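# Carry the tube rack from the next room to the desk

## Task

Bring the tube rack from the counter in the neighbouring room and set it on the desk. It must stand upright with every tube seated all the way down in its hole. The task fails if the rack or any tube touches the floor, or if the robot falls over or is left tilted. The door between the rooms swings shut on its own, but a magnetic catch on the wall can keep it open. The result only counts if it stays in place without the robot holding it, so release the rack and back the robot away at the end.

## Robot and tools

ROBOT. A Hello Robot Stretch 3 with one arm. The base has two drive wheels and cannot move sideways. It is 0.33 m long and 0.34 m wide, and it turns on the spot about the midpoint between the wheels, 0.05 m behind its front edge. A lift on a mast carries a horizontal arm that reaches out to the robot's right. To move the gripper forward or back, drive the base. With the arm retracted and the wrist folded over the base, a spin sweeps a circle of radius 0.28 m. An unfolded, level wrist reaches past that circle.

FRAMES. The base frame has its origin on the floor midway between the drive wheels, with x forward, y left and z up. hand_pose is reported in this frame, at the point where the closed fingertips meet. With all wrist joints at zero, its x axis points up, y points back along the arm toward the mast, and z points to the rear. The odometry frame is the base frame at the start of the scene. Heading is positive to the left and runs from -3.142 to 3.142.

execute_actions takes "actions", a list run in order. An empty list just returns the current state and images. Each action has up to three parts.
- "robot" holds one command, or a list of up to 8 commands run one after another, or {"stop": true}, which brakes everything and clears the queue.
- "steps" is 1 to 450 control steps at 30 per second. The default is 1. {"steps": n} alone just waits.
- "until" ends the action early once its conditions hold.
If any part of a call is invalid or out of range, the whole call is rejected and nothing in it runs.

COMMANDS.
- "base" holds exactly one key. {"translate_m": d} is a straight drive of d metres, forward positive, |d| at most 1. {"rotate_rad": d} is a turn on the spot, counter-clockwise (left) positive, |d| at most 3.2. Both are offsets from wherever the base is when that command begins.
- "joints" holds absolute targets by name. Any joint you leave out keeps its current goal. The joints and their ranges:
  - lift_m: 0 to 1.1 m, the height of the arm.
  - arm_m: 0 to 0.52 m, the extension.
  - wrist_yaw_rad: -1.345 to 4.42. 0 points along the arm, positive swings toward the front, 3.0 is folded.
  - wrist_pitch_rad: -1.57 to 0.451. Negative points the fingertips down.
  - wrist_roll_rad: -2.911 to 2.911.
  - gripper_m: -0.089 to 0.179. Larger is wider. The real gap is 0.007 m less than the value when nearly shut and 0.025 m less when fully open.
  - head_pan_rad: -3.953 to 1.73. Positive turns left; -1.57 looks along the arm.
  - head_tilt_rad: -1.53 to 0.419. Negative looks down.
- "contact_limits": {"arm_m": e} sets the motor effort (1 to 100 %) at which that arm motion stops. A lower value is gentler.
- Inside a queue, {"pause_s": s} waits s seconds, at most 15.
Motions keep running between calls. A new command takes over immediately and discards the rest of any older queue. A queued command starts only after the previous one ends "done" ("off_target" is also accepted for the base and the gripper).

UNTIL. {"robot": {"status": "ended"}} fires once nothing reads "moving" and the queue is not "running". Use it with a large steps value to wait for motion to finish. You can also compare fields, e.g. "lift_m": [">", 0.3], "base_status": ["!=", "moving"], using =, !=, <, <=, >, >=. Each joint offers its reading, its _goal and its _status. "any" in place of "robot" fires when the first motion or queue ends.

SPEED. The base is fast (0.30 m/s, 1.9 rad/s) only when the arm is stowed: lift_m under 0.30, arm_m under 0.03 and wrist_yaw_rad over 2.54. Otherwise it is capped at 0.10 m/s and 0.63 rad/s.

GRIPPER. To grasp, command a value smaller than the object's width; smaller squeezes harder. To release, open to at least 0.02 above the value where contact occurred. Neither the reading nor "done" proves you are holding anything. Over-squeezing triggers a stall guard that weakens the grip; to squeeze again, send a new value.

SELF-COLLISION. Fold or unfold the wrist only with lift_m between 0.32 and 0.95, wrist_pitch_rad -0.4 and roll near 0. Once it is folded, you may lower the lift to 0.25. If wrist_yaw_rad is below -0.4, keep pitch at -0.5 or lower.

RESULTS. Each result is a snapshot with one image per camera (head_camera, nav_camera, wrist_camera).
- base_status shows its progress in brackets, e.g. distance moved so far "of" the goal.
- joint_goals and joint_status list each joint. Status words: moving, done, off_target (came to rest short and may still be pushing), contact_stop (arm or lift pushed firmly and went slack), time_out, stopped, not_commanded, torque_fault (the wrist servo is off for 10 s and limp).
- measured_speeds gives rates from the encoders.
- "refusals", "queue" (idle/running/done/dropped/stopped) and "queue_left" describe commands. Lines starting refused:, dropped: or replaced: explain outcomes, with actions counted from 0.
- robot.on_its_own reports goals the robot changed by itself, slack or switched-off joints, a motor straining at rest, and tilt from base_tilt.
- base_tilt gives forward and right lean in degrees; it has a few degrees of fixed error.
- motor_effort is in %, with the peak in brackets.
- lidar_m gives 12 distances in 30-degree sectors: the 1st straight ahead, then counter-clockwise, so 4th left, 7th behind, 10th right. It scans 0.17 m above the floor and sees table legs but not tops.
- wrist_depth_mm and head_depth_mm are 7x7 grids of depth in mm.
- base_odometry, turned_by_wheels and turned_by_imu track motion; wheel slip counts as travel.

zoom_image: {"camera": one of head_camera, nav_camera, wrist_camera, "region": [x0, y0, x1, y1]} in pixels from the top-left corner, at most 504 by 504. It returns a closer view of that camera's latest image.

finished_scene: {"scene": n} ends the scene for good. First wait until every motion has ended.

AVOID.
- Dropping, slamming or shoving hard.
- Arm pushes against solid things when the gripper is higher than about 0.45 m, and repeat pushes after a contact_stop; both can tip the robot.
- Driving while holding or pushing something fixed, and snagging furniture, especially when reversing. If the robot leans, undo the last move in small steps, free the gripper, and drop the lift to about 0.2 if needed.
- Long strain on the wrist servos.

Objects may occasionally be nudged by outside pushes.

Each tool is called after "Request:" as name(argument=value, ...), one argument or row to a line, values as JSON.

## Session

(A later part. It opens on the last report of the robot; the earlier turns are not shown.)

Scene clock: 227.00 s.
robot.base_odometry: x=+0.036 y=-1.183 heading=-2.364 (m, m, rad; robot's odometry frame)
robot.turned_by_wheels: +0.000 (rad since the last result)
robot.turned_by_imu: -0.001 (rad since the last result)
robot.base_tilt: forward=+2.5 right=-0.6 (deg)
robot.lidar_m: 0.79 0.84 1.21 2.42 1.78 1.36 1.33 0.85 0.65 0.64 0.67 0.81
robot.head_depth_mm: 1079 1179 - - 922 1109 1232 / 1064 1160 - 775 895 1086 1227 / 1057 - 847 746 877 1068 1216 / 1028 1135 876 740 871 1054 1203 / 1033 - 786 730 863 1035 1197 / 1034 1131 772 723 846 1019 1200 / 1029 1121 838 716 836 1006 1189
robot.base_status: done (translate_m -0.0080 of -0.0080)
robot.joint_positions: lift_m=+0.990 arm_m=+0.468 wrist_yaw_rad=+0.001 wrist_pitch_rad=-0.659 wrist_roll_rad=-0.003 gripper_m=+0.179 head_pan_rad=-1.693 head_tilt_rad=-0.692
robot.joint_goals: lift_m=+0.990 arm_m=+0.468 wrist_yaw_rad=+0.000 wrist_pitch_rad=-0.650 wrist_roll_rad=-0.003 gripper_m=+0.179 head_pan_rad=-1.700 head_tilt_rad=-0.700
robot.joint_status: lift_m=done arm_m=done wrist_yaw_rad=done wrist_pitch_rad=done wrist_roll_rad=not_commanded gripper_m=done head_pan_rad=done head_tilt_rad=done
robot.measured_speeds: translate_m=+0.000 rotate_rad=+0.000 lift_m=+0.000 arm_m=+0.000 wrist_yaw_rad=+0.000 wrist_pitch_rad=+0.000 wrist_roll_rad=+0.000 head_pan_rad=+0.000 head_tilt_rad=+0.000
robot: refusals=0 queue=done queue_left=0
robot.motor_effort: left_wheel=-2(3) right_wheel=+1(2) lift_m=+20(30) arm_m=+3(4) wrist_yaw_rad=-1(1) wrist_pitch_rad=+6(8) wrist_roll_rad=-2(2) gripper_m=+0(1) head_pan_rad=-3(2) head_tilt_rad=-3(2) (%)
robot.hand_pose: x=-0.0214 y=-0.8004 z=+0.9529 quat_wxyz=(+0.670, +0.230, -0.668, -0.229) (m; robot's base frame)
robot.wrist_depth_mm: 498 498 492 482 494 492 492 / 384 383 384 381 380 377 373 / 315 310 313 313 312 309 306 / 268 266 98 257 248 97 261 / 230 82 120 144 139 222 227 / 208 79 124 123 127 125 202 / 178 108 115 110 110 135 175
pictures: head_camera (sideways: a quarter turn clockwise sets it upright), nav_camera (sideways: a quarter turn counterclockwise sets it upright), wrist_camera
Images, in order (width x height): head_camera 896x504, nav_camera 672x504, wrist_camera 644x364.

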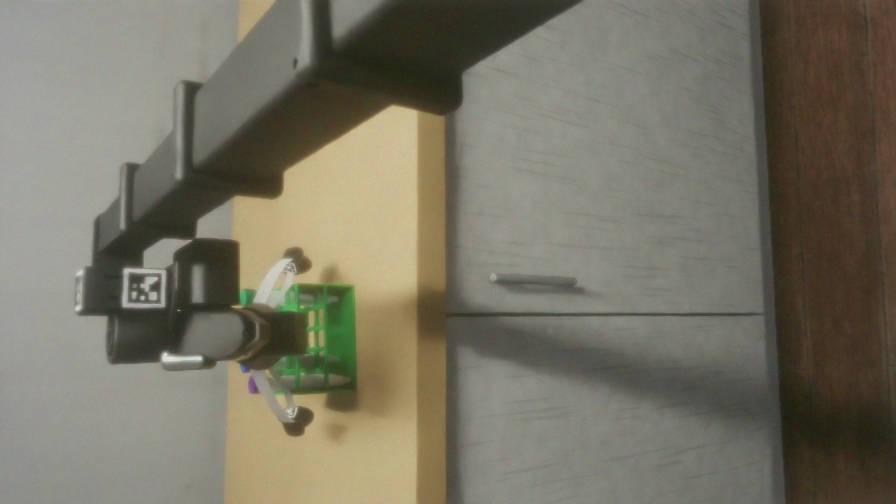

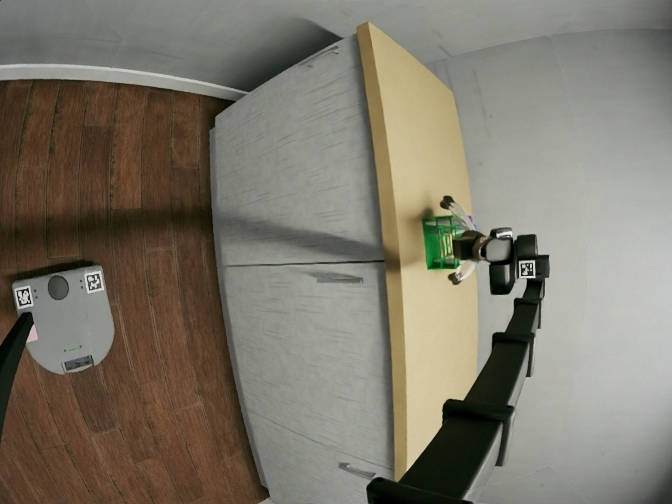

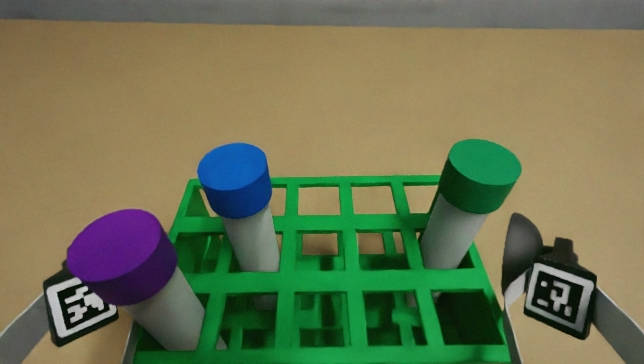

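Lower a touch more, grip, lift.

Request:
execute_actions(
  actions=[
    {"robot":[{"joints":{"lift_m":0.984}},{"joints":{"gripper_m":0.085}},{"pause_s":0.8},{"joints":{"lift_m":1.03}},{"pause_s":1.5}],"steps":450,"until":{"robot":{"status":"ended"}}},
  ],
)

Scene clock: 234.13 s.
robot.base_odometry: x=+0.036 y=-1.183 heading=-2.364 (m, m, rad; robot's odometry frame)
robot.turned_by_wheels: +0.000 (rad since the last result)
robot.turned_by_imu: -0.002 (rad since the last result)
robot.base_tilt: forward=+2.4 right=-0.4 (deg)
robot.lidar_m: 0.79 0.84 1.21 2.41 1.78 1.36 1.33 0.85 0.65 0.64 0.67 0.81
robot.head_depth_mm: 1074 - - 765 906 1105 1230 / 1054 - 895 755 892 1081 1228 / 1025 1177 884 749 878 1075 1222 / 1030 1174 835 740 868 1055 1208 / 1009 - 782 732 858 1039 1204 / 1035 1129 777 722 843 1017 1192 / 1031 1119 837 716 833 1002 1189
robot.base_status: done (translate_m -0.0080 of -0.0080)
robot.joint_positions: lift_m=+1.030 arm_m=+0.468 wrist_yaw_rad=+0.001 wrist_pitch_rad=-0.668 wrist_roll_rad=-0.011 gripper_m=+0.100 head_pan_rad=-1.693 head_tilt_rad=-0.692
robot.joint_goals: lift_m=+1.030 arm_m=+0.468 wrist_yaw_rad=+0.000 wrist_pitch_rad=-0.650 wrist_roll_rad=-0.011 gripper_m=+0.100 head_pan_rad=-1.700 head_tilt_rad=-0.700
robot.joint_status: lift_m=done arm_m=done wrist_yaw_rad=done wrist_pitch_rad=done wrist_roll_rad=not_commanded gripper_m=done head_pan_rad=done head_tilt_rad=done
robot.measured_speeds: translate_m=+0.000 rotate_rad=+0.000 lift_m=+0.000 arm_m=+0.000 wrist_yaw_rad=+0.000 wrist_pitch_rad=+0.000 wrist_roll_rad=+0.000 head_pan_rad=+0.000 head_tilt_rad=+0.000
robot: refusals=0 queue=done queue_left=0
robot.on_its_own: gripper_m is held at +0.100, not at your +0.085, by its stall guard, which is not easing now
robot.motor_effort: left_wheel=-3(3) right_wheel=+2(2) lift_m=+31(33) arm_m=+2(3) wrist_yaw_rad=-2(3) wrist_pitch_rad=+11(34) wrist_roll_rad=+2(14) gripper_m=-19(100) head_pan_rad=-2(3) head_tilt_rad=-3(3) (%)
robot.hand_pose: x=-0.0213 y=-0.7989 z=+0.9908 quat_wxyz=(+0.672, +0.234, -0.664, -0.231) (m; robot's base frame)
robot.wrist_depth_mm: 553 541 540 524 522 515 507 / 452 444 452 446 451 455 440 / 368 366 369 371 370 364 374 / 314 313 164 294 312 112 317 / 275 91 114 152 153 268 272 / 242 84 124 130 133 134 243 / 215 212 112 116 117 136 217
pictures: head_camera (sideways: a quarter turn clockwise sets it upright), nav_camera (sideways: a quarter turn counterclockwise sets it upright), wrist_camera
Images, in order (width x height): head_camera 896x504, nav_camera 672x504, wrist_camera 644x364.

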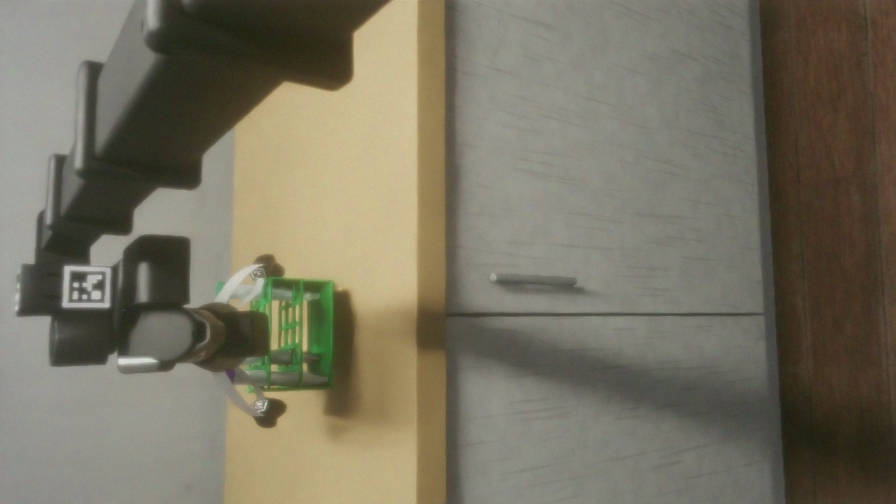

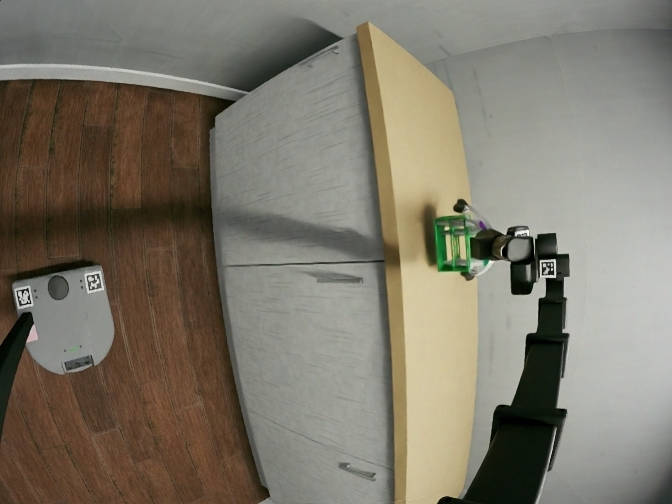

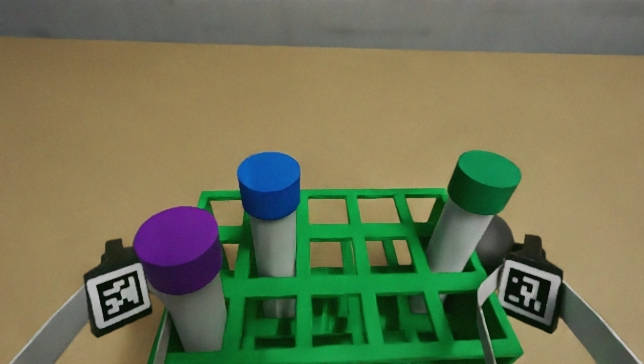

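Request:
execute_actions(
  actions=[
    {"robot":[{"joints":{"lift_m":1.05,"head_pan_rad":0,"head_tilt_rad":-0.5}},{"joints":{"arm_m":0.0}},{"joints":{"wrist_yaw_rad":1.57}},{"base":{"rotate_rad":1.57}}],"steps":450,"until":{"robot":{"status":"ended"}}},
  ],
)

Scene clock: 248.53 s.
robot.base_odometry: x=+0.036 y=-1.183 heading=-0.794 (m, m, rad; robot's odometry frame)
robot.turned_by_wheels: +1.570 (rad since the last result)
robot.turned_by_imu: +1.571 (rad since the last result)
robot.base_tilt: forward=+2.5 right=-0.4 (deg)
robot.lidar_m: 2.41 1.79 1.36 1.33 0.86 0.65 0.63 0.67 0.82 0.80 0.84 1.20
robot.head_depth_mm: 2126 2276 2432 2354 2120 1684 1367 / 2120 2306 2482 2699 2140 1663 1364 / 2124 2279 2540 2726 2158 1654 1352 / 2132 2305 2545 2703 2130 1637 1351 / 2142 2313 2541 2730 2084 1637 1341 / 2032 2178 2383 2581 2074 1622 1327 / 2026 2144 2353 2572 2071 1605 1314
robot.base_status: done (rotate_rad +1.5698 of +1.5700)
robot.joint_positions: lift_m=+1.050 arm_m=+0.000 wrist_yaw_rad=+1.569 wrist_pitch_rad=-0.670 wrist_roll_rad=-0.009 gripper_m=+0.100 head_pan_rad=-0.007 head_tilt_rad=-0.508
robot.joint_goals: lift_m=+1.050 arm_m=+0.000 wrist_yaw_rad=+1.570 wrist_pitch_rad=-0.650 wrist_roll_rad=-0.009 gripper_m=+0.100 head_pan_rad=+0.000 head_tilt_rad=-0.500
robot.joint_status: lift_m=done arm_m=done wrist_yaw_rad=done wrist_pitch_rad=done wrist_roll_rad=not_commanded gripper_m=done head_pan_rad=done head_tilt_rad=done
robot.measured_speeds: translate_m=+0.000 rotate_rad=+0.000 lift_m=+0.000 arm_m=+0.000 wrist_yaw_rad=+0.000 wrist_pitch_rad=+0.000 wrist_roll_rad=+0.000 head_pan_rad=+0.000 head_tilt_rad=+0.000
robot: refusals=0 queue=done queue_left=0
robot.on_its_own: gripper_m is held at +0.100, not at your +0.085, by its stall guard, which is not easing now
robot.motor_effort: left_wheel=-4(9) right_wheel=+3(6) lift_m=+31(32) arm_m=-2(1) wrist_yaw_rad=+1(3) wrist_pitch_rad=+12(12) wrist_roll_rad=+1(2) gripper_m=-20(20) head_pan_rad=+3(37) head_tilt_rad=+3(15) (%)
robot.hand_pose: x=+0.1645 y=-0.1458 z=+1.0105 quat_wxyz=(+0.639, +0.635, -0.305, +0.310) (m; robot's base frame)
robot.wrist_depth_mm: - - - - - - 854 / - - - - - - 842 / - - - - - - 816 / - - 164 - - 112 859 / - 91 114 152 153 - 845 / - 84 123 130 133 134 780 / - - 112 116 117 137 821
pictures: head_camera (sideways: a quarter turn clockwise sets it upright), nav_camera (sideways: a quarter turn counterclockwise sets it upright), wrist_camera
Images, in order (width x height): head_camera 896x504, nav_camera 672x504, wrist_camera 644x364.

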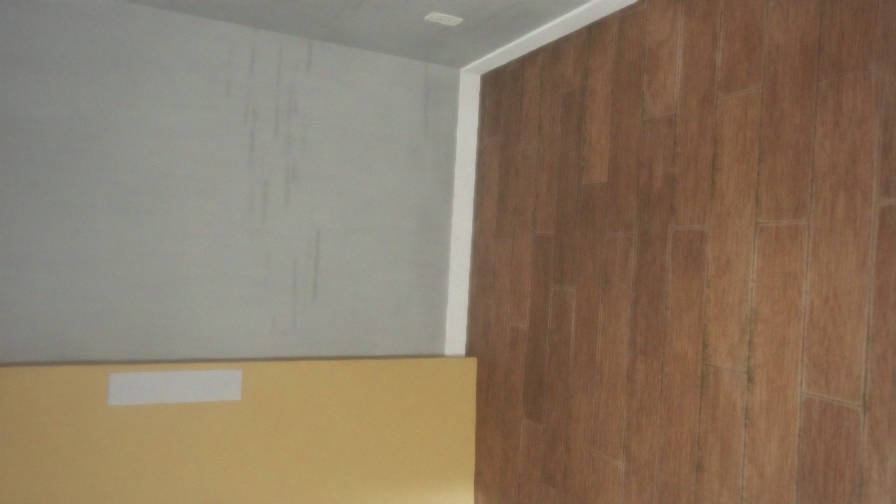

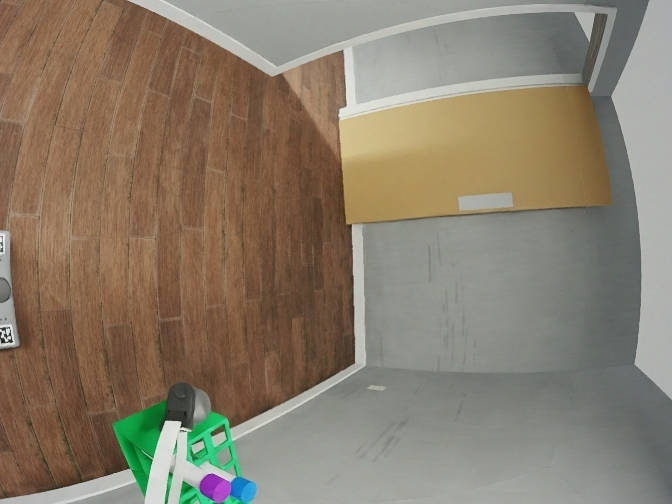

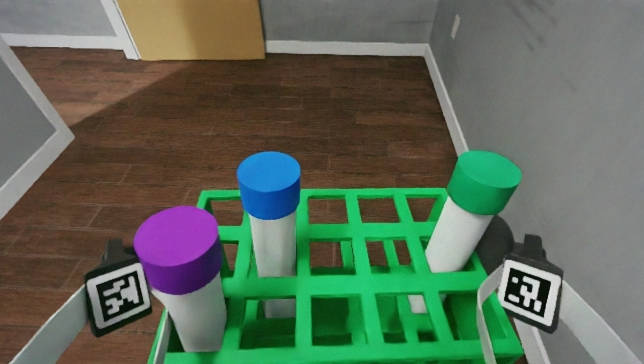

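Request:
execute_actions(
  actions=[
    {"robot":[{"base":{"translate_m":1.0}},{"base":{"translate_m":0.8}}],"steps":450,"until":{"robot":{"status":"ended"}}},
    {"steps":200,"until":{"robot":{"status":"ended"}}},
  ],
)

Scene clock: 272.90 s.
robot.base_odometry: x=+1.298 y=-2.467 heading=-0.794 (m, m, rad; robot's odometry frame)
robot.turned_by_wheels: +0.000 (rad since the last result)
robot.turned_by_imu: +0.001 (rad since the last result)
robot.base_tilt: forward=+2.4 right=-0.5 (deg)
robot.lidar_m: 0.73 0.66 0.86 1.26 1.28 1.86 2.42 1.20 0.92 0.90 0.96 0.74
robot.head_depth_mm: 578 624 679 742 822 914 1040 / 577 625 679 743 824 924 1045 / 582 627 682 751 827 927 1051 / 582 627 685 749 830 926 1060 / 584 629 684 753 835 931 1061 / 584 634 686 754 833 940 1068 / 587 634 690 760 843 941 1053
robot.base_status: done (translate_m +0.8000 of +0.8000)
robot.joint_positions: lift_m=+1.050 arm_m=+0.000 wrist_yaw_rad=+1.569 wrist_pitch_rad=-0.670 wrist_roll_rad=-0.009 gripper_m=+0.100 head_pan_rad=-0.007 head_tilt_rad=-0.507
robot.joint_goals: lift_m=+1.050 arm_m=+0.000 wrist_yaw_rad=+1.570 wrist_pitch_rad=-0.650 wrist_roll_rad=-0.009 gripper_m=+0.100 head_pan_rad=+0.000 head_tilt_rad=-0.500
robot.joint_status: lift_m=done arm_m=done wrist_yaw_rad=done wrist_pitch_rad=done wrist_roll_rad=not_commanded gripper_m=done head_pan_rad=done head_tilt_rad=done
robot.measured_speeds: translate_m=+0.000 rotate_rad=+0.000 lift_m=+0.000 arm_m=+0.000 wrist_yaw_rad=+0.000 wrist_pitch_rad=+0.000 wrist_roll_rad=+0.000 head_pan_rad=+0.000 head_tilt_rad=+0.000
robot: refusals=0 queue=done queue_left=0
robot.on_its_own: gripper_m is held at +0.100, not at your +0.085, by its stall guard, which is not easing now
robot.motor_effort: left_wheel=-5(7) right_wheel=+3(6) lift_m=+31(31) arm_m=-2(2) wrist_yaw_rad=+1(1) wrist_pitch_rad=+12(12) wrist_roll_rad=+1(1) gripper_m=-20(20) head_pan_rad=+3(3) head_tilt_rad=+3(3) (%)
robot.hand_pose: x=+0.1645 y=-0.1458 z=+1.0105 quat_wxyz=(+0.639, +0.635, -0.305, +0.310) (m; robot's base frame)
robot.wrist_depth_mm: 529 659 642 645 623 614 601 / 589 754 737 740 693 692 676 / 679 810 831 826 816 793 769 / 791 828 164 919 919 112 906 / 986 91 114 153 153 - - / - 84 124 129 134 134 951 / - - 112 116 117 136 958
pictures: head_camera (sideways: a quarter turn clockwise sets it upright), nav_camera (sideways: a quarter turn counterclockwise sets it upright), wrist_camera
Images, in order (width x height): head_camera 896x504, nav_camera 672x504, wrist_camera 644x364.

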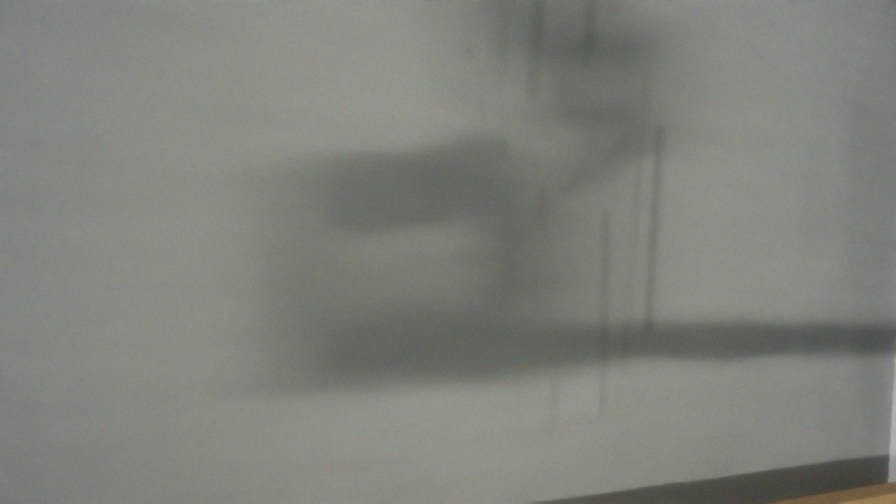

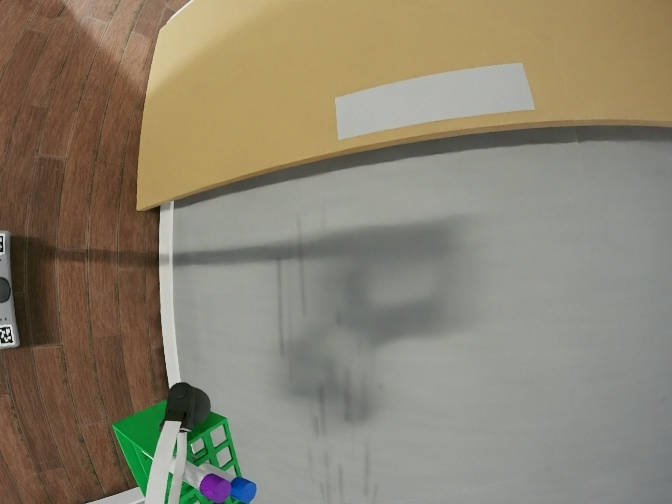

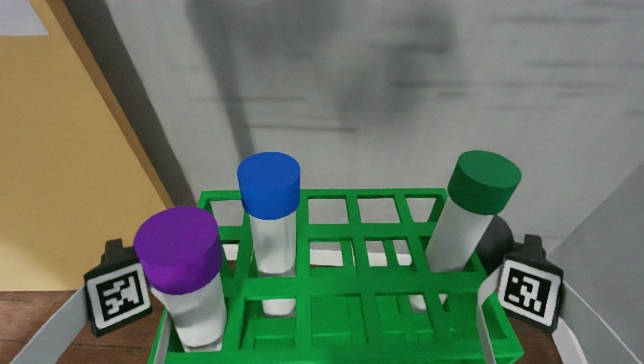

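Request:
execute_actions(
  actions=[
    {"robot":[{"base":{"translate_m":0.13}},{"base":{"rotate_rad":1.52}},{"base":{"translate_m":0.6}}],"steps":450,"until":{"robot":{"status":"ended"}}},
  ],
)

Scene clock: 288.70 s.
robot.base_odometry: x=+1.838 y=-2.161 heading=+0.726 (m, m, rad; robot's odometry frame)
robot.turned_by_wheels: +1.520 (rad since the last result)
robot.turned_by_imu: +1.523 (rad since the last result)
robot.base_tilt: forward=+2.4 right=-0.5 (deg)
robot.lidar_m: 2.42 0.77 0.89 2.50 2.12 1.56 1.51 0.85 0.47 0.44 0.45 0.59
robot.head_depth_mm: 1663 1639 1613 1583 1554 1522 1273 / 2379 2331 2285 2212 2014 1667 1358 / 2804 3030 3269 2975 2161 1666 1354 / 2830 2986 3197 2949 2128 1645 1332 / 2799 2957 3293 2946 2100 1644 1339 / 2789 3012 3253 2907 2108 1619 1329 / 2755 3014 3270 2890 2077 1597 1322
robot.base_status: done (translate_m +0.6000 of +0.6000)
robot.joint_positions: lift_m=+1.050 arm_m=+0.000 wrist_yaw_rad=+1.569 wrist_pitch_rad=-0.670 wrist_roll_rad=-0.009 gripper_m=+0.100 head_pan_rad=-0.007 head_tilt_rad=-0.507
robot.joint_goals: lift_m=+1.050 arm_m=+0.000 wrist_yaw_rad=+1.570 wrist_pitch_rad=-0.650 wrist_roll_rad=-0.009 gripper_m=+0.100 head_pan_rad=+0.000 head_tilt_rad=-0.500
robot.joint_status: lift_m=done arm_m=done wrist_yaw_rad=done wrist_pitch_rad=done wrist_roll_rad=not_commanded gripper_m=done head_pan_rad=done head_tilt_rad=done
robot.measured_speeds: translate_m=+0.000 rotate_rad=+0.000 lift_m=+0.000 arm_m=+0.000 wrist_yaw_rad=+0.000 wrist_pitch_rad=+0.000 wrist_roll_rad=+0.000 head_pan_rad=+0.000 head_tilt_rad=+0.000
robot: refusals=0 queue=done queue_left=0
robot.on_its_own: gripper_m is held at +0.100, not at your +0.085, by its stall guard, which is not easing now
robot.motor_effort: left_wheel=-5(10) right_wheel=+3(5) lift_m=+31(31) arm_m=-2(2) wrist_yaw_rad=+1(1) wrist_pitch_rad=+12(12) wrist_roll_rad=+1(1) gripper_m=-19(19) head_pan_rad=+3(3) head_tilt_rad=+3(3) (%)
robot.hand_pose: x=+0.1645 y=-0.1458 z=+1.0105 quat_wxyz=(+0.639, +0.635, -0.305, +0.310) (m; robot's base frame)
robot.wrist_depth_mm: - - - - - 473 322 / - - - - - 474 325 / 741 - - - - 482 331 / 816 - 166 - 966 112 333 / 996 91 114 151 153 413 334 / - 84 123 129 133 134 326 / - - 112 116 117 136 343
pictures: head_camera (sideways: a quarter turn clockwise sets it upright), nav_camera (sideways: a quarter turn counterclockwise sets it upright), wrist_camera
Images, in order (width x height): head_camera 896x504, nav_camera 672x504, wrist_camera 644x364.

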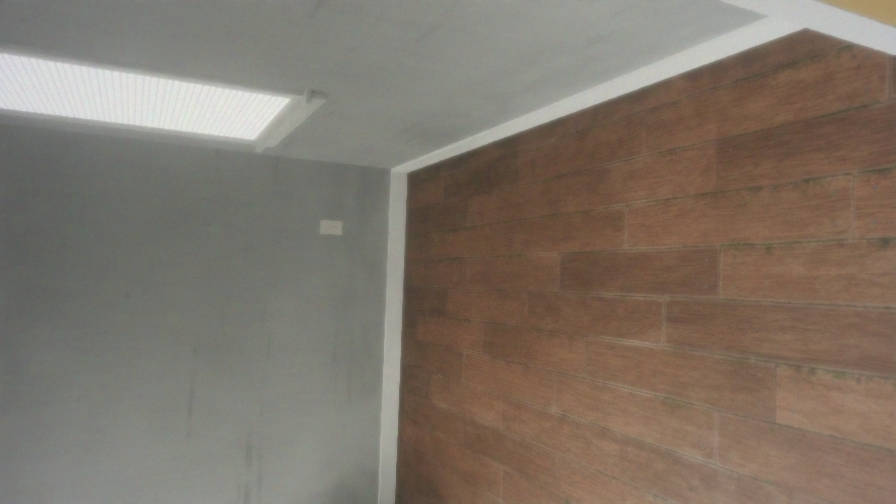

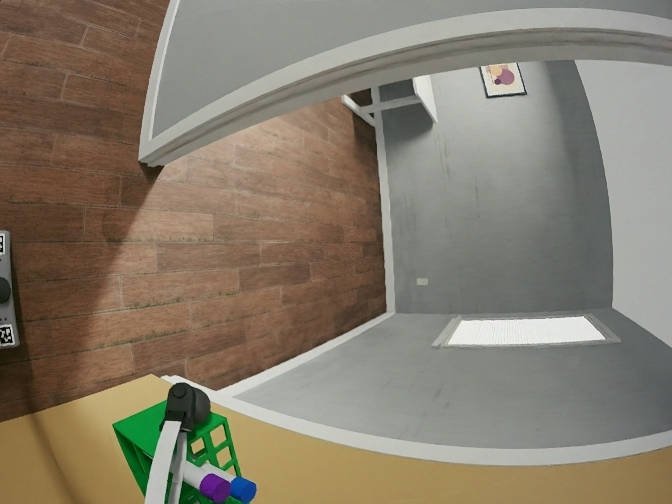

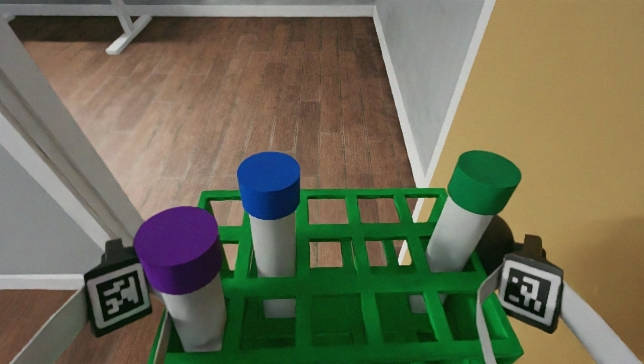

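Request:
execute_actions(
  actions=[
    {"robot":[{"base":{"translate_m":0.6}}],"steps":450,"until":{"robot":{"status":"ended"}}},
  ],
)

Scene clock: 298.27 s.
robot.base_odometry: x=+2.287 y=-1.763 heading=+0.726 (m, m, rad; robot's odometry frame)
robot.turned_by_wheels: +0.000 (rad since the last result)
robot.turned_by_imu: +0.000 (rad since the last result)
robot.base_tilt: forward=+2.5 right=-0.5 (deg)
robot.lidar_m: 2.45 2.62 0.49 0.46 2.65 2.18 2.10 0.61 0.43 0.41 0.46 0.88
robot.head_depth_mm: 1690 1652 1602 1609 1569 1527 1341 / 2261 2392 2302 2277 2063 1663 1354 / 2271 2438 2674 2834 2154 1657 1351 / 2278 2448 2686 2799 2124 1650 1349 / 2242 2474 2714 2784 2095 1649 1337 / 2260 2462 2690 2803 2115 1624 1340 / 2274 2453 2632 2802 2055 1606 1322
robot.base_status: done (translate_m +0.6000 of +0.6000)
robot.joint_positions: lift_m=+1.050 arm_m=+0.000 wrist_yaw_rad=+1.569 wrist_pitch_rad=-0.670 wrist_roll_rad=-0.009 gripper_m=+0.100 head_pan_rad=-0.007 head_tilt_rad=-0.507
robot.joint_goals: lift_m=+1.050 arm_m=+0.000 wrist_yaw_rad=+1.570 wrist_pitch_rad=-0.650 wrist_roll_rad=-0.009 gripper_m=+0.100 head_pan_rad=+0.000 head_tilt_rad=-0.500
robot.joint_status: lift_m=done arm_m=done wrist_yaw_rad=done wrist_pitch_rad=done wrist_roll_rad=not_commanded gripper_m=done head_pan_rad=done head_tilt_rad=done
robot.measured_speeds: translate_m=+0.000 rotate_rad=+0.000 lift_m=+0.000 arm_m=+0.000 wrist_yaw_rad=+0.000 wrist_pitch_rad=+0.000 wrist_roll_rad=+0.000 head_pan_rad=+0.000 head_tilt_rad=+0.000
robot: refusals=0 queue=done queue_left=0
robot.on_its_own: gripper_m is held at +0.100, not at your +0.085, by its stall guard, which is not easing now
robot.motor_effort: left_wheel=-4(6) right_wheel=+3(5) lift_m=+31(31) arm_m=-2(2) wrist_yaw_rad=+1(1) wrist_pitch_rad=+12(12) wrist_roll_rad=+1(1) gripper_m=-20(19) head_pan_rad=+3(3) head_tilt_rad=+3(3) (%)
robot.hand_pose: x=+0.1645 y=-0.1458 z=+1.0105 quat_wxyz=(+0.639, +0.635, -0.305, +0.310) (m; robot's base frame)
robot.wrist_depth_mm: - - - - - 875 569 / - - - - - 866 559 / - - - - - 869 559 / - - 165 - - 112 565 / - 91 113 152 152 707 556 / - 84 123 130 134 133 532 / - - 112 116 117 136 566
pictures: head_camera (sideways: a quarter turn clockwise sets it upright), nav_camera (sideways: a quarter turn counterclockwise sets it upright), wrist_camera
Images, in order (width x height): head_camera 896x504, nav_camera 672x504, wrist_camera 644x364.

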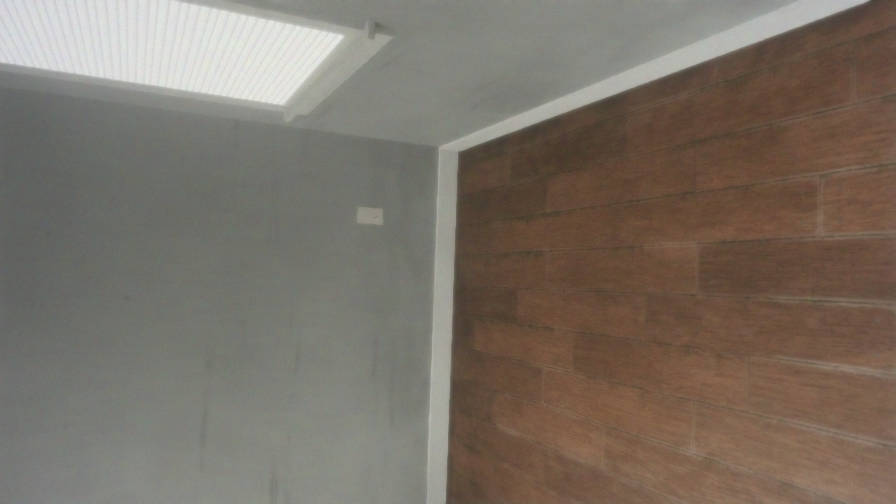

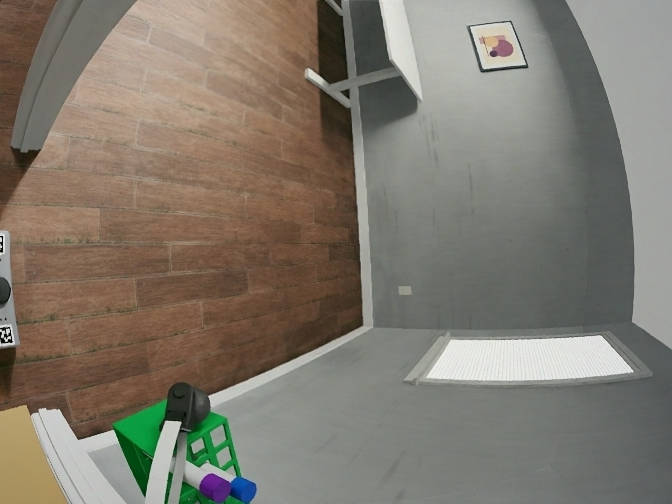

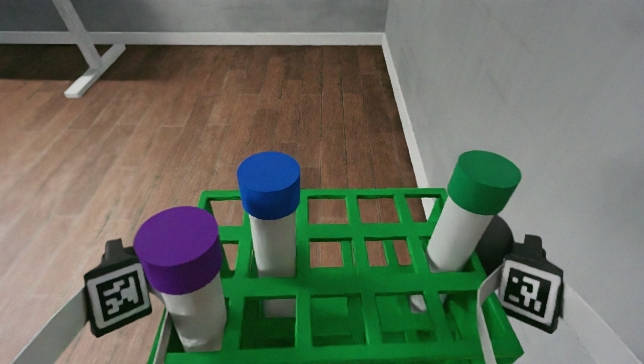

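Request:
execute_actions(
  actions=[
    {"robot":[{"base":{"translate_m":1.0}},{"base":{"translate_m":0.3}}],"steps":450,"until":{"robot":{"status":"ended"}}},
  ],
)

Scene clock: 315.67 s.
robot.base_odometry: x=+3.259 y=-0.900 heading=+0.726 (m, m, rad; robot's odometry frame)
robot.turned_by_wheels: +0.000 (rad since the last result)
robot.turned_by_imu: +0.000 (rad since the last result)
robot.base_tilt: forward=+2.1 right=-0.4 (deg)
robot.lidar_m: 1.37 1.43 1.68 3.13 1.61 1.23 1.65 0.87 0.65 0.63 0.65 0.90
robot.head_depth_mm: 1151 1240 1356 1481 1594 1566 1361 / 1150 1241 1348 1494 1647 1673 1352 / 1140 1238 1349 1479 1639 1658 1357 / 1138 1231 1348 1471 1631 1649 1353 / 1138 1226 1339 1469 1632 1640 1339 / 1137 1225 1330 1471 1610 1634 1326 / 1141 1220 1330 1473 1612 1612 1319
robot.base_status: moving (translate_m +0.2997 of +0.3000)
robot.joint_positions: lift_m=+1.050 arm_m=+0.000 wrist_yaw_rad=+1.569 wrist_pitch_rad=-0.670 wrist_roll_rad=-0.009 gripper_m=+0.100 head_pan_rad=-0.007 head_tilt_rad=-0.507
robot.joint_goals: lift_m=+1.050 arm_m=+0.000 wrist_yaw_rad=+1.570 wrist_pitch_rad=-0.650 wrist_roll_rad=-0.009 gripper_m=+0.100 head_pan_rad=+0.000 head_tilt_rad=-0.500
robot.joint_status: lift_m=done arm_m=done wrist_yaw_rad=done wrist_pitch_rad=done wrist_roll_rad=not_commanded gripper_m=done head_pan_rad=done head_tilt_rad=done
robot.measured_speeds: translate_m=+0.012 rotate_rad=+0.000 lift_m=+0.000 arm_m=+0.000 wrist_yaw_rad=+0.000 wrist_pitch_rad=+0.000 wrist_roll_rad=+0.000 head_pan_rad=+0.000 head_tilt_rad=+0.000
robot: refusals=0 queue=running queue_left=0
robot.on_its_own: gripper_m is held at +0.100, not at your +0.085, by its stall guard, which is not easing now
robot.motor_effort: left_wheel=-6(6) right_wheel=+2(7) lift_m=+31(31) arm_m=-2(2) wrist_yaw_rad=+1(1) wrist_pitch_rad=+12(12) wrist_roll_rad=+1(1) gripper_m=-20(21) head_pan_rad=+3(2) head_tilt_rad=+3(2) (%)
robot.hand_pose: x=+0.1645 y=-0.1458 z=+1.0105 quat_wxyz=(+0.639, +0.635, -0.305, +0.310) (m; robot's base frame)
robot.wrist_depth_mm: - - - - - 858 585 / - - - - - 889 588 / - - - - - 894 551 / - - 165 - - 112 588 / - 91 114 153 152 728 582 / - 84 124 129 133 134 559 / - - 112 116 117 136 584
pictures: head_camera (sideways: a quarter turn clockwise sets it upright), nav_camera (sideways: a quarter turn counterclockwise sets it upright), wrist_camera
Images, in order (width x height): head_camera 896x504, nav_camera 672x504, wrist_camera 644x364.

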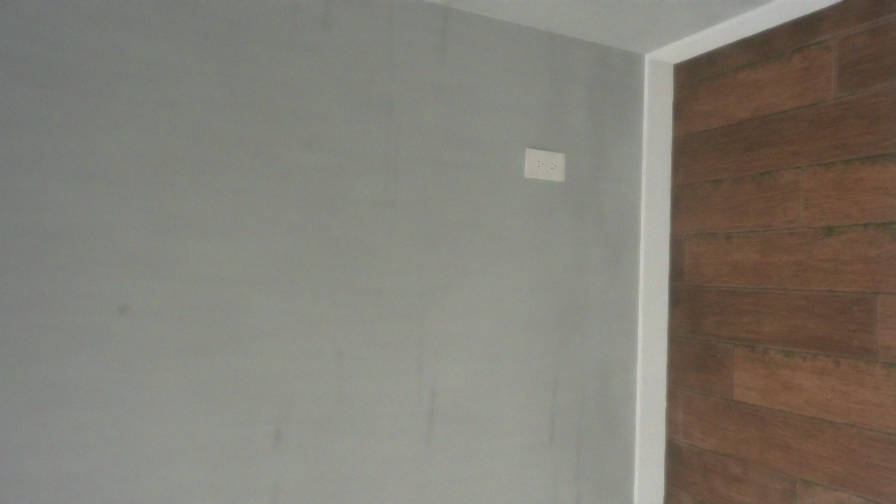

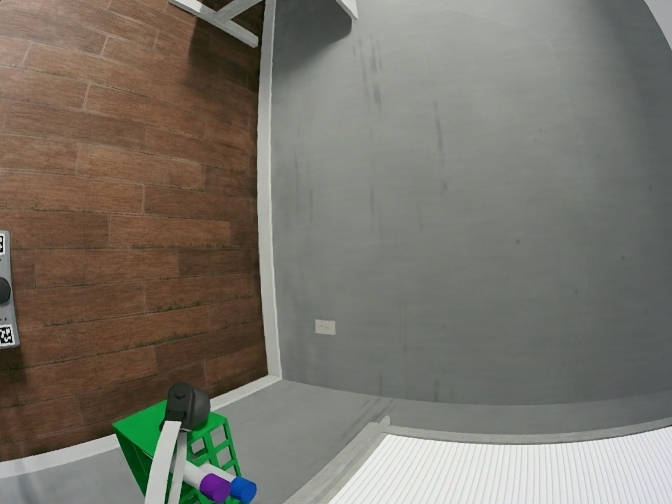

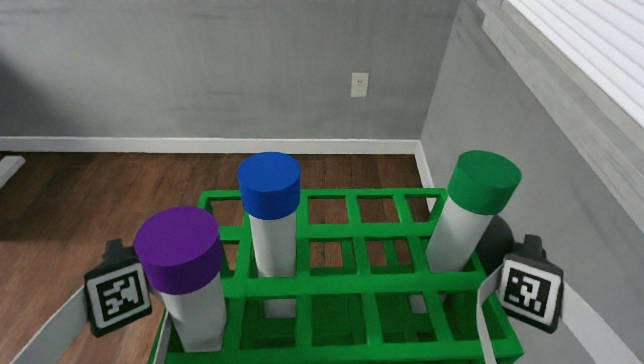

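Request:
execute_actions(
  actions=[
    {"robot":[{"base":{"translate_m":0.12}},{"base":{"rotate_rad":1.57}},{"base":{"translate_m":1.0}},{"joints":{"head_pan_rad":-0.8,"head_tilt_rad":-0.7}}],"steps":450,"until":{"robot":{"status":"ended"}}},
    {"steps":200,"until":{"robot":{"status":"ended"}}},
  ],
)

Scene clock: 336.03 s.
robot.base_odometry: x=+2.686 y=-0.072 heading=+2.296 (m, m, rad; robot's odometry frame)
robot.turned_by_wheels: +1.570 (rad since the last result)
robot.turned_by_imu: +1.573 (rad since the last result)
robot.base_tilt: forward=+2.5 right=-0.4 (deg)
robot.lidar_m: 2.14 1.77 1.30 1.26 1.31 1.67 1.62 1.69 1.31 1.26 0.90 1.81
robot.head_depth_mm: 1152 1256 1298 1037 - - - / 1250 1350 1356 988 - - - / 1354 1483 1334 973 803 314 1144 / 1472 1628 1321 959 786 304 297 / 1638 1767 1293 953 1666 - - / 1814 1886 1282 1058 1708 1407 - / 1989 2101 1265 2020 1674 1402 -
robot.base_status: done (translate_m +1.0000 of +1.0000)
robot.joint_positions: lift_m=+1.050 arm_m=+0.000 wrist_yaw_rad=+1.569 wrist_pitch_rad=-0.670 wrist_roll_rad=-0.009 gripper_m=+0.100 head_pan_rad=-0.793 head_tilt_rad=-0.691
robot.joint_goals: lift_m=+1.050 arm_m=+0.000 wrist_yaw_rad=+1.570 wrist_pitch_rad=-0.650 wrist_roll_rad=-0.009 gripper_m=+0.100 head_pan_rad=-0.800 head_tilt_rad=-0.700
robot.joint_status: lift_m=done arm_m=done wrist_yaw_rad=done wrist_pitch_rad=done wrist_roll_rad=not_commanded gripper_m=done head_pan_rad=done head_tilt_rad=done
robot.measured_speeds: translate_m=+0.000 rotate_rad=+0.000 lift_m=+0.000 arm_m=+0.000 wrist_yaw_rad=+0.000 wrist_pitch_rad=+0.000 wrist_roll_rad=+0.000 head_pan_rad=+0.000 head_tilt_rad=+0.000
robot: refusals=0 queue=done queue_left=0
robot.on_its_own: gripper_m is held at +0.100, not at your +0.085, by its stall guard, which is not easing now
robot.motor_effort: left_wheel=-5(10) right_wheel=+3(6) lift_m=+31(31) arm_m=-2(2) wrist_yaw_rad=+2(1) wrist_pitch_rad=+12(12) wrist_roll_rad=+1(1) gripper_m=-20(21) head_pan_rad=-3(36) head_tilt_rad=-3(15) (%)
robot.hand_pose: x=+0.1645 y=-0.1458 z=+1.0105 quat_wxyz=(+0.639, +0.635, -0.305, +0.310) (m; robot's base frame)
robot.wrist_depth_mm: - - - - - - - / - - - - - 873 879 / - - - - - 695 717 / - - 165 - - 112 607 / - 91 114 152 153 519 526 / - 84 123 129 133 134 789 / - - 112 116 117 136 -
pictures: head_camera (sideways: a quarter turn clockwise sets it upright), nav_camera (sideways: a quarter turn counterclockwise sets it upright), wrist_camera
Images, in order (width x height): head_camera 896x504, nav_camera 672x504, wrist_camera 644x364.

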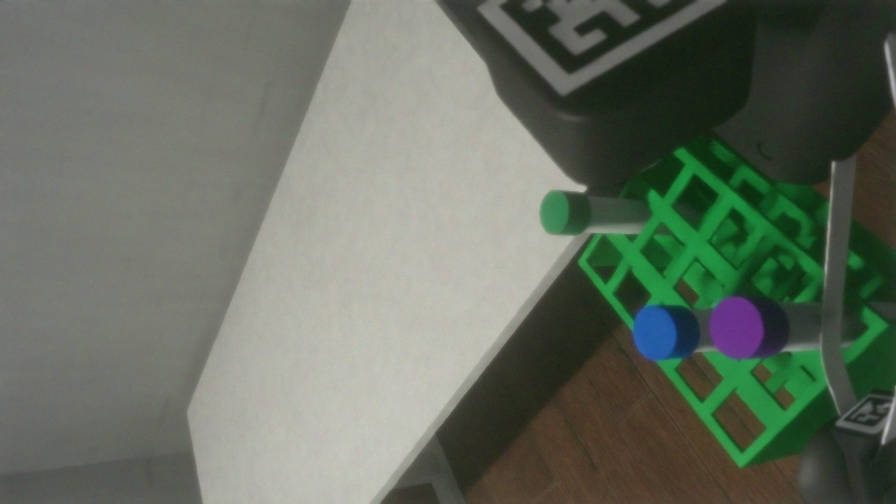

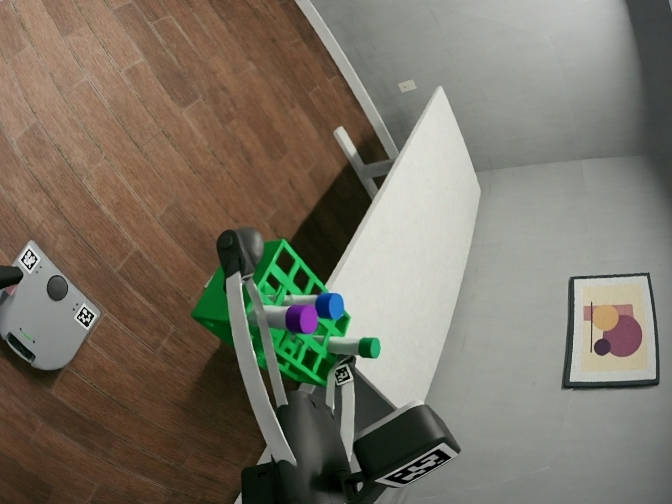

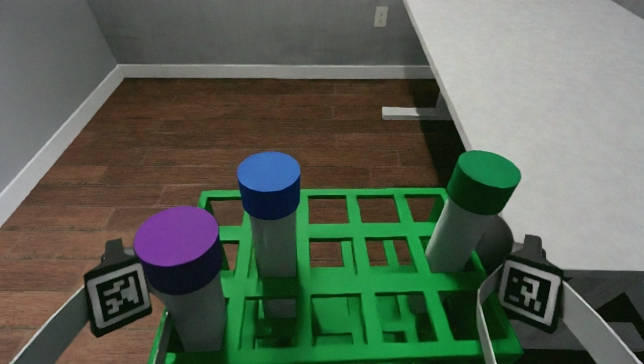

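Request:
execute_actions(
  actions=[
    {"robot":[{"base":{"translate_m":0.5}},{"joints":{"wrist_yaw_rad":0,"head_pan_rad":-1.7}},{"joints":{"arm_m":0.36,"lift_m":0.9}},{"joints":{"lift_m":0.83}}],"steps":450,"until":{"robot":{"status":"ended"}}},
    {"steps":200,"until":{"robot":{"status":"ended"}}},
  ],
)

Scene clock: 352.87 s.
robot.base_odometry: x=+2.354 y=+0.302 heading=+2.296 (m, m, rad; robot's odometry frame)
robot.turned_by_wheels: +0.000 (rad since the last result)
robot.turned_by_imu: -0.002 (rad since the last result)
robot.base_tilt: forward=+2.4 right=-0.6 (deg)
robot.lidar_m: 1.65 1.72 1.30 1.25 1.31 2.19 2.12 1.78 1.31 0.79 1.32 1.43
robot.head_depth_mm: 1111 1246 1403 1635 1755 1507 - / 1100 1225 1397 1622 1783 - 1197 / 1082 1211 1366 1526 742 1396 1214 / 1073 1190 1305 893 761 1359 1211 / 1055 1180 1281 - 750 1311 1172 / 1040 1165 1240 918 745 1338 1199 / 1028 1140 1220 934 739 1322 1191
robot.base_status: done (translate_m +0.5000 of +0.5000)
robot.joint_positions: lift_m=+0.830 arm_m=+0.360 wrist_yaw_rad=+0.000 wrist_pitch_rad=-0.670 wrist_roll_rad=-0.009 gripper_m=+0.100 head_pan_rad=-1.693 head_tilt_rad=-0.692
robot.joint_goals: lift_m=+0.830 arm_m=+0.360 wrist_yaw_rad=+0.000 wrist_pitch_rad=-0.650 wrist_roll_rad=-0.009 gripper_m=+0.100 head_pan_rad=-1.700 head_tilt_rad=-0.700
robot.joint_status: lift_m=done arm_m=done wrist_yaw_rad=done wrist_pitch_rad=done wrist_roll_rad=not_commanded gripper_m=done head_pan_rad=done head_tilt_rad=done
robot.measured_speeds: translate_m=+0.000 rotate_rad=+0.000 lift_m=+0.000 arm_m=+0.000 wrist_yaw_rad=+0.000 wrist_pitch_rad=+0.000 wrist_roll_rad=+0.000 head_pan_rad=+0.000 head_tilt_rad=+0.000
robot: refusals=0 queue=done queue_left=0
robot.on_its_own: gripper_m is held at +0.100, not at your +0.085, by its stall guard, which is not easing now
robot.motor_effort: left_wheel=-4(6) right_wheel=+2(6) lift_m=+23(31) arm_m=+3(3) wrist_yaw_rad=+0(4) wrist_pitch_rad=+13(13) wrist_roll_rad=+1(1) gripper_m=-20(20) head_pan_rad=-2(36) head_tilt_rad=-3(3) (%)
robot.hand_pose: x=-0.0215 y=-0.6905 z=+0.7908 quat_wxyz=(+0.671, +0.234, -0.664, -0.232) (m; robot's base frame)
robot.wrist_depth_mm: 555 543 549 547 572 659 656 / 425 426 432 429 421 732 753 / 351 348 353 354 352 844 840 / 299 303 164 283 300 112 961 / 262 91 113 152 153 255 - / 231 84 123 129 133 134 - / 206 204 112 116 116 136 549
pictures: head_camera (sideways: a quarter turn clockwise sets it upright), nav_camera (sideways: a quarter turn counterclockwise sets it upright), wrist_camera
Images, in order (width x height): head_camera 896x504, nav_camera 672x504, wrist_camera 644x364.

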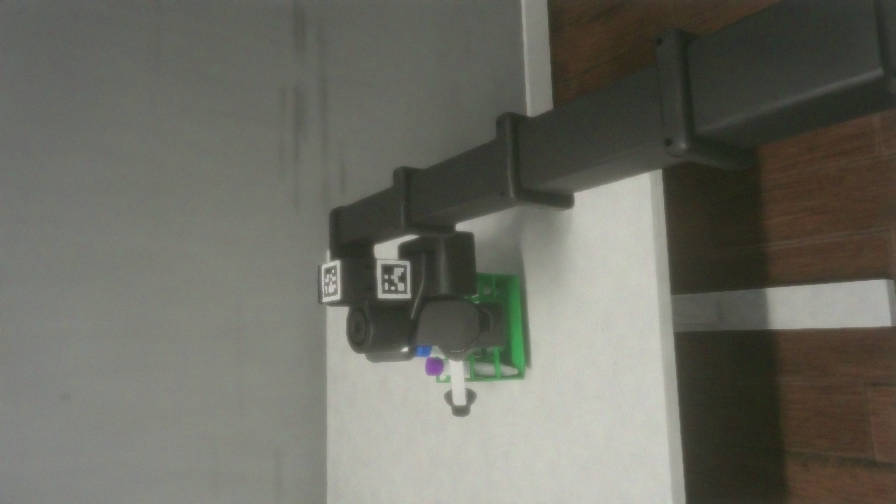

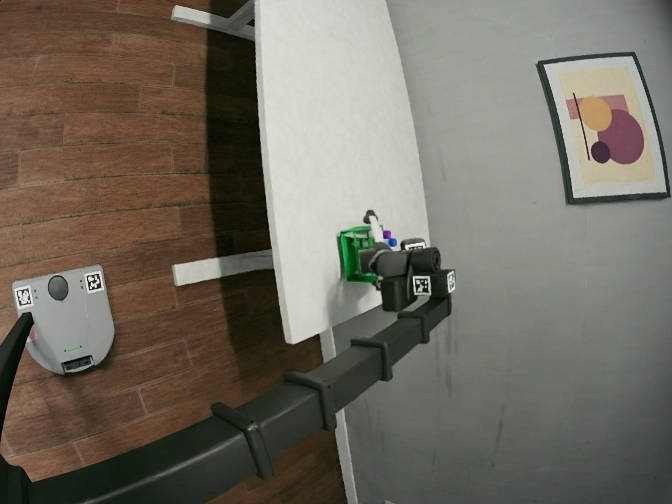

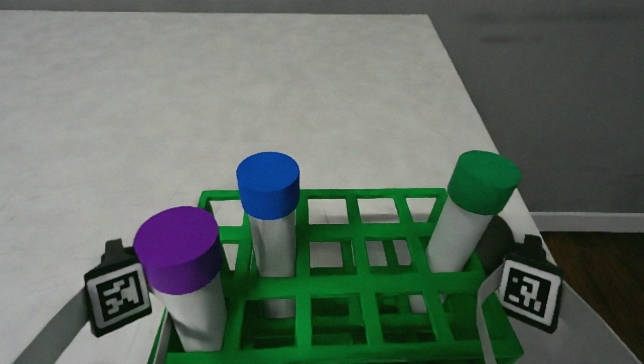

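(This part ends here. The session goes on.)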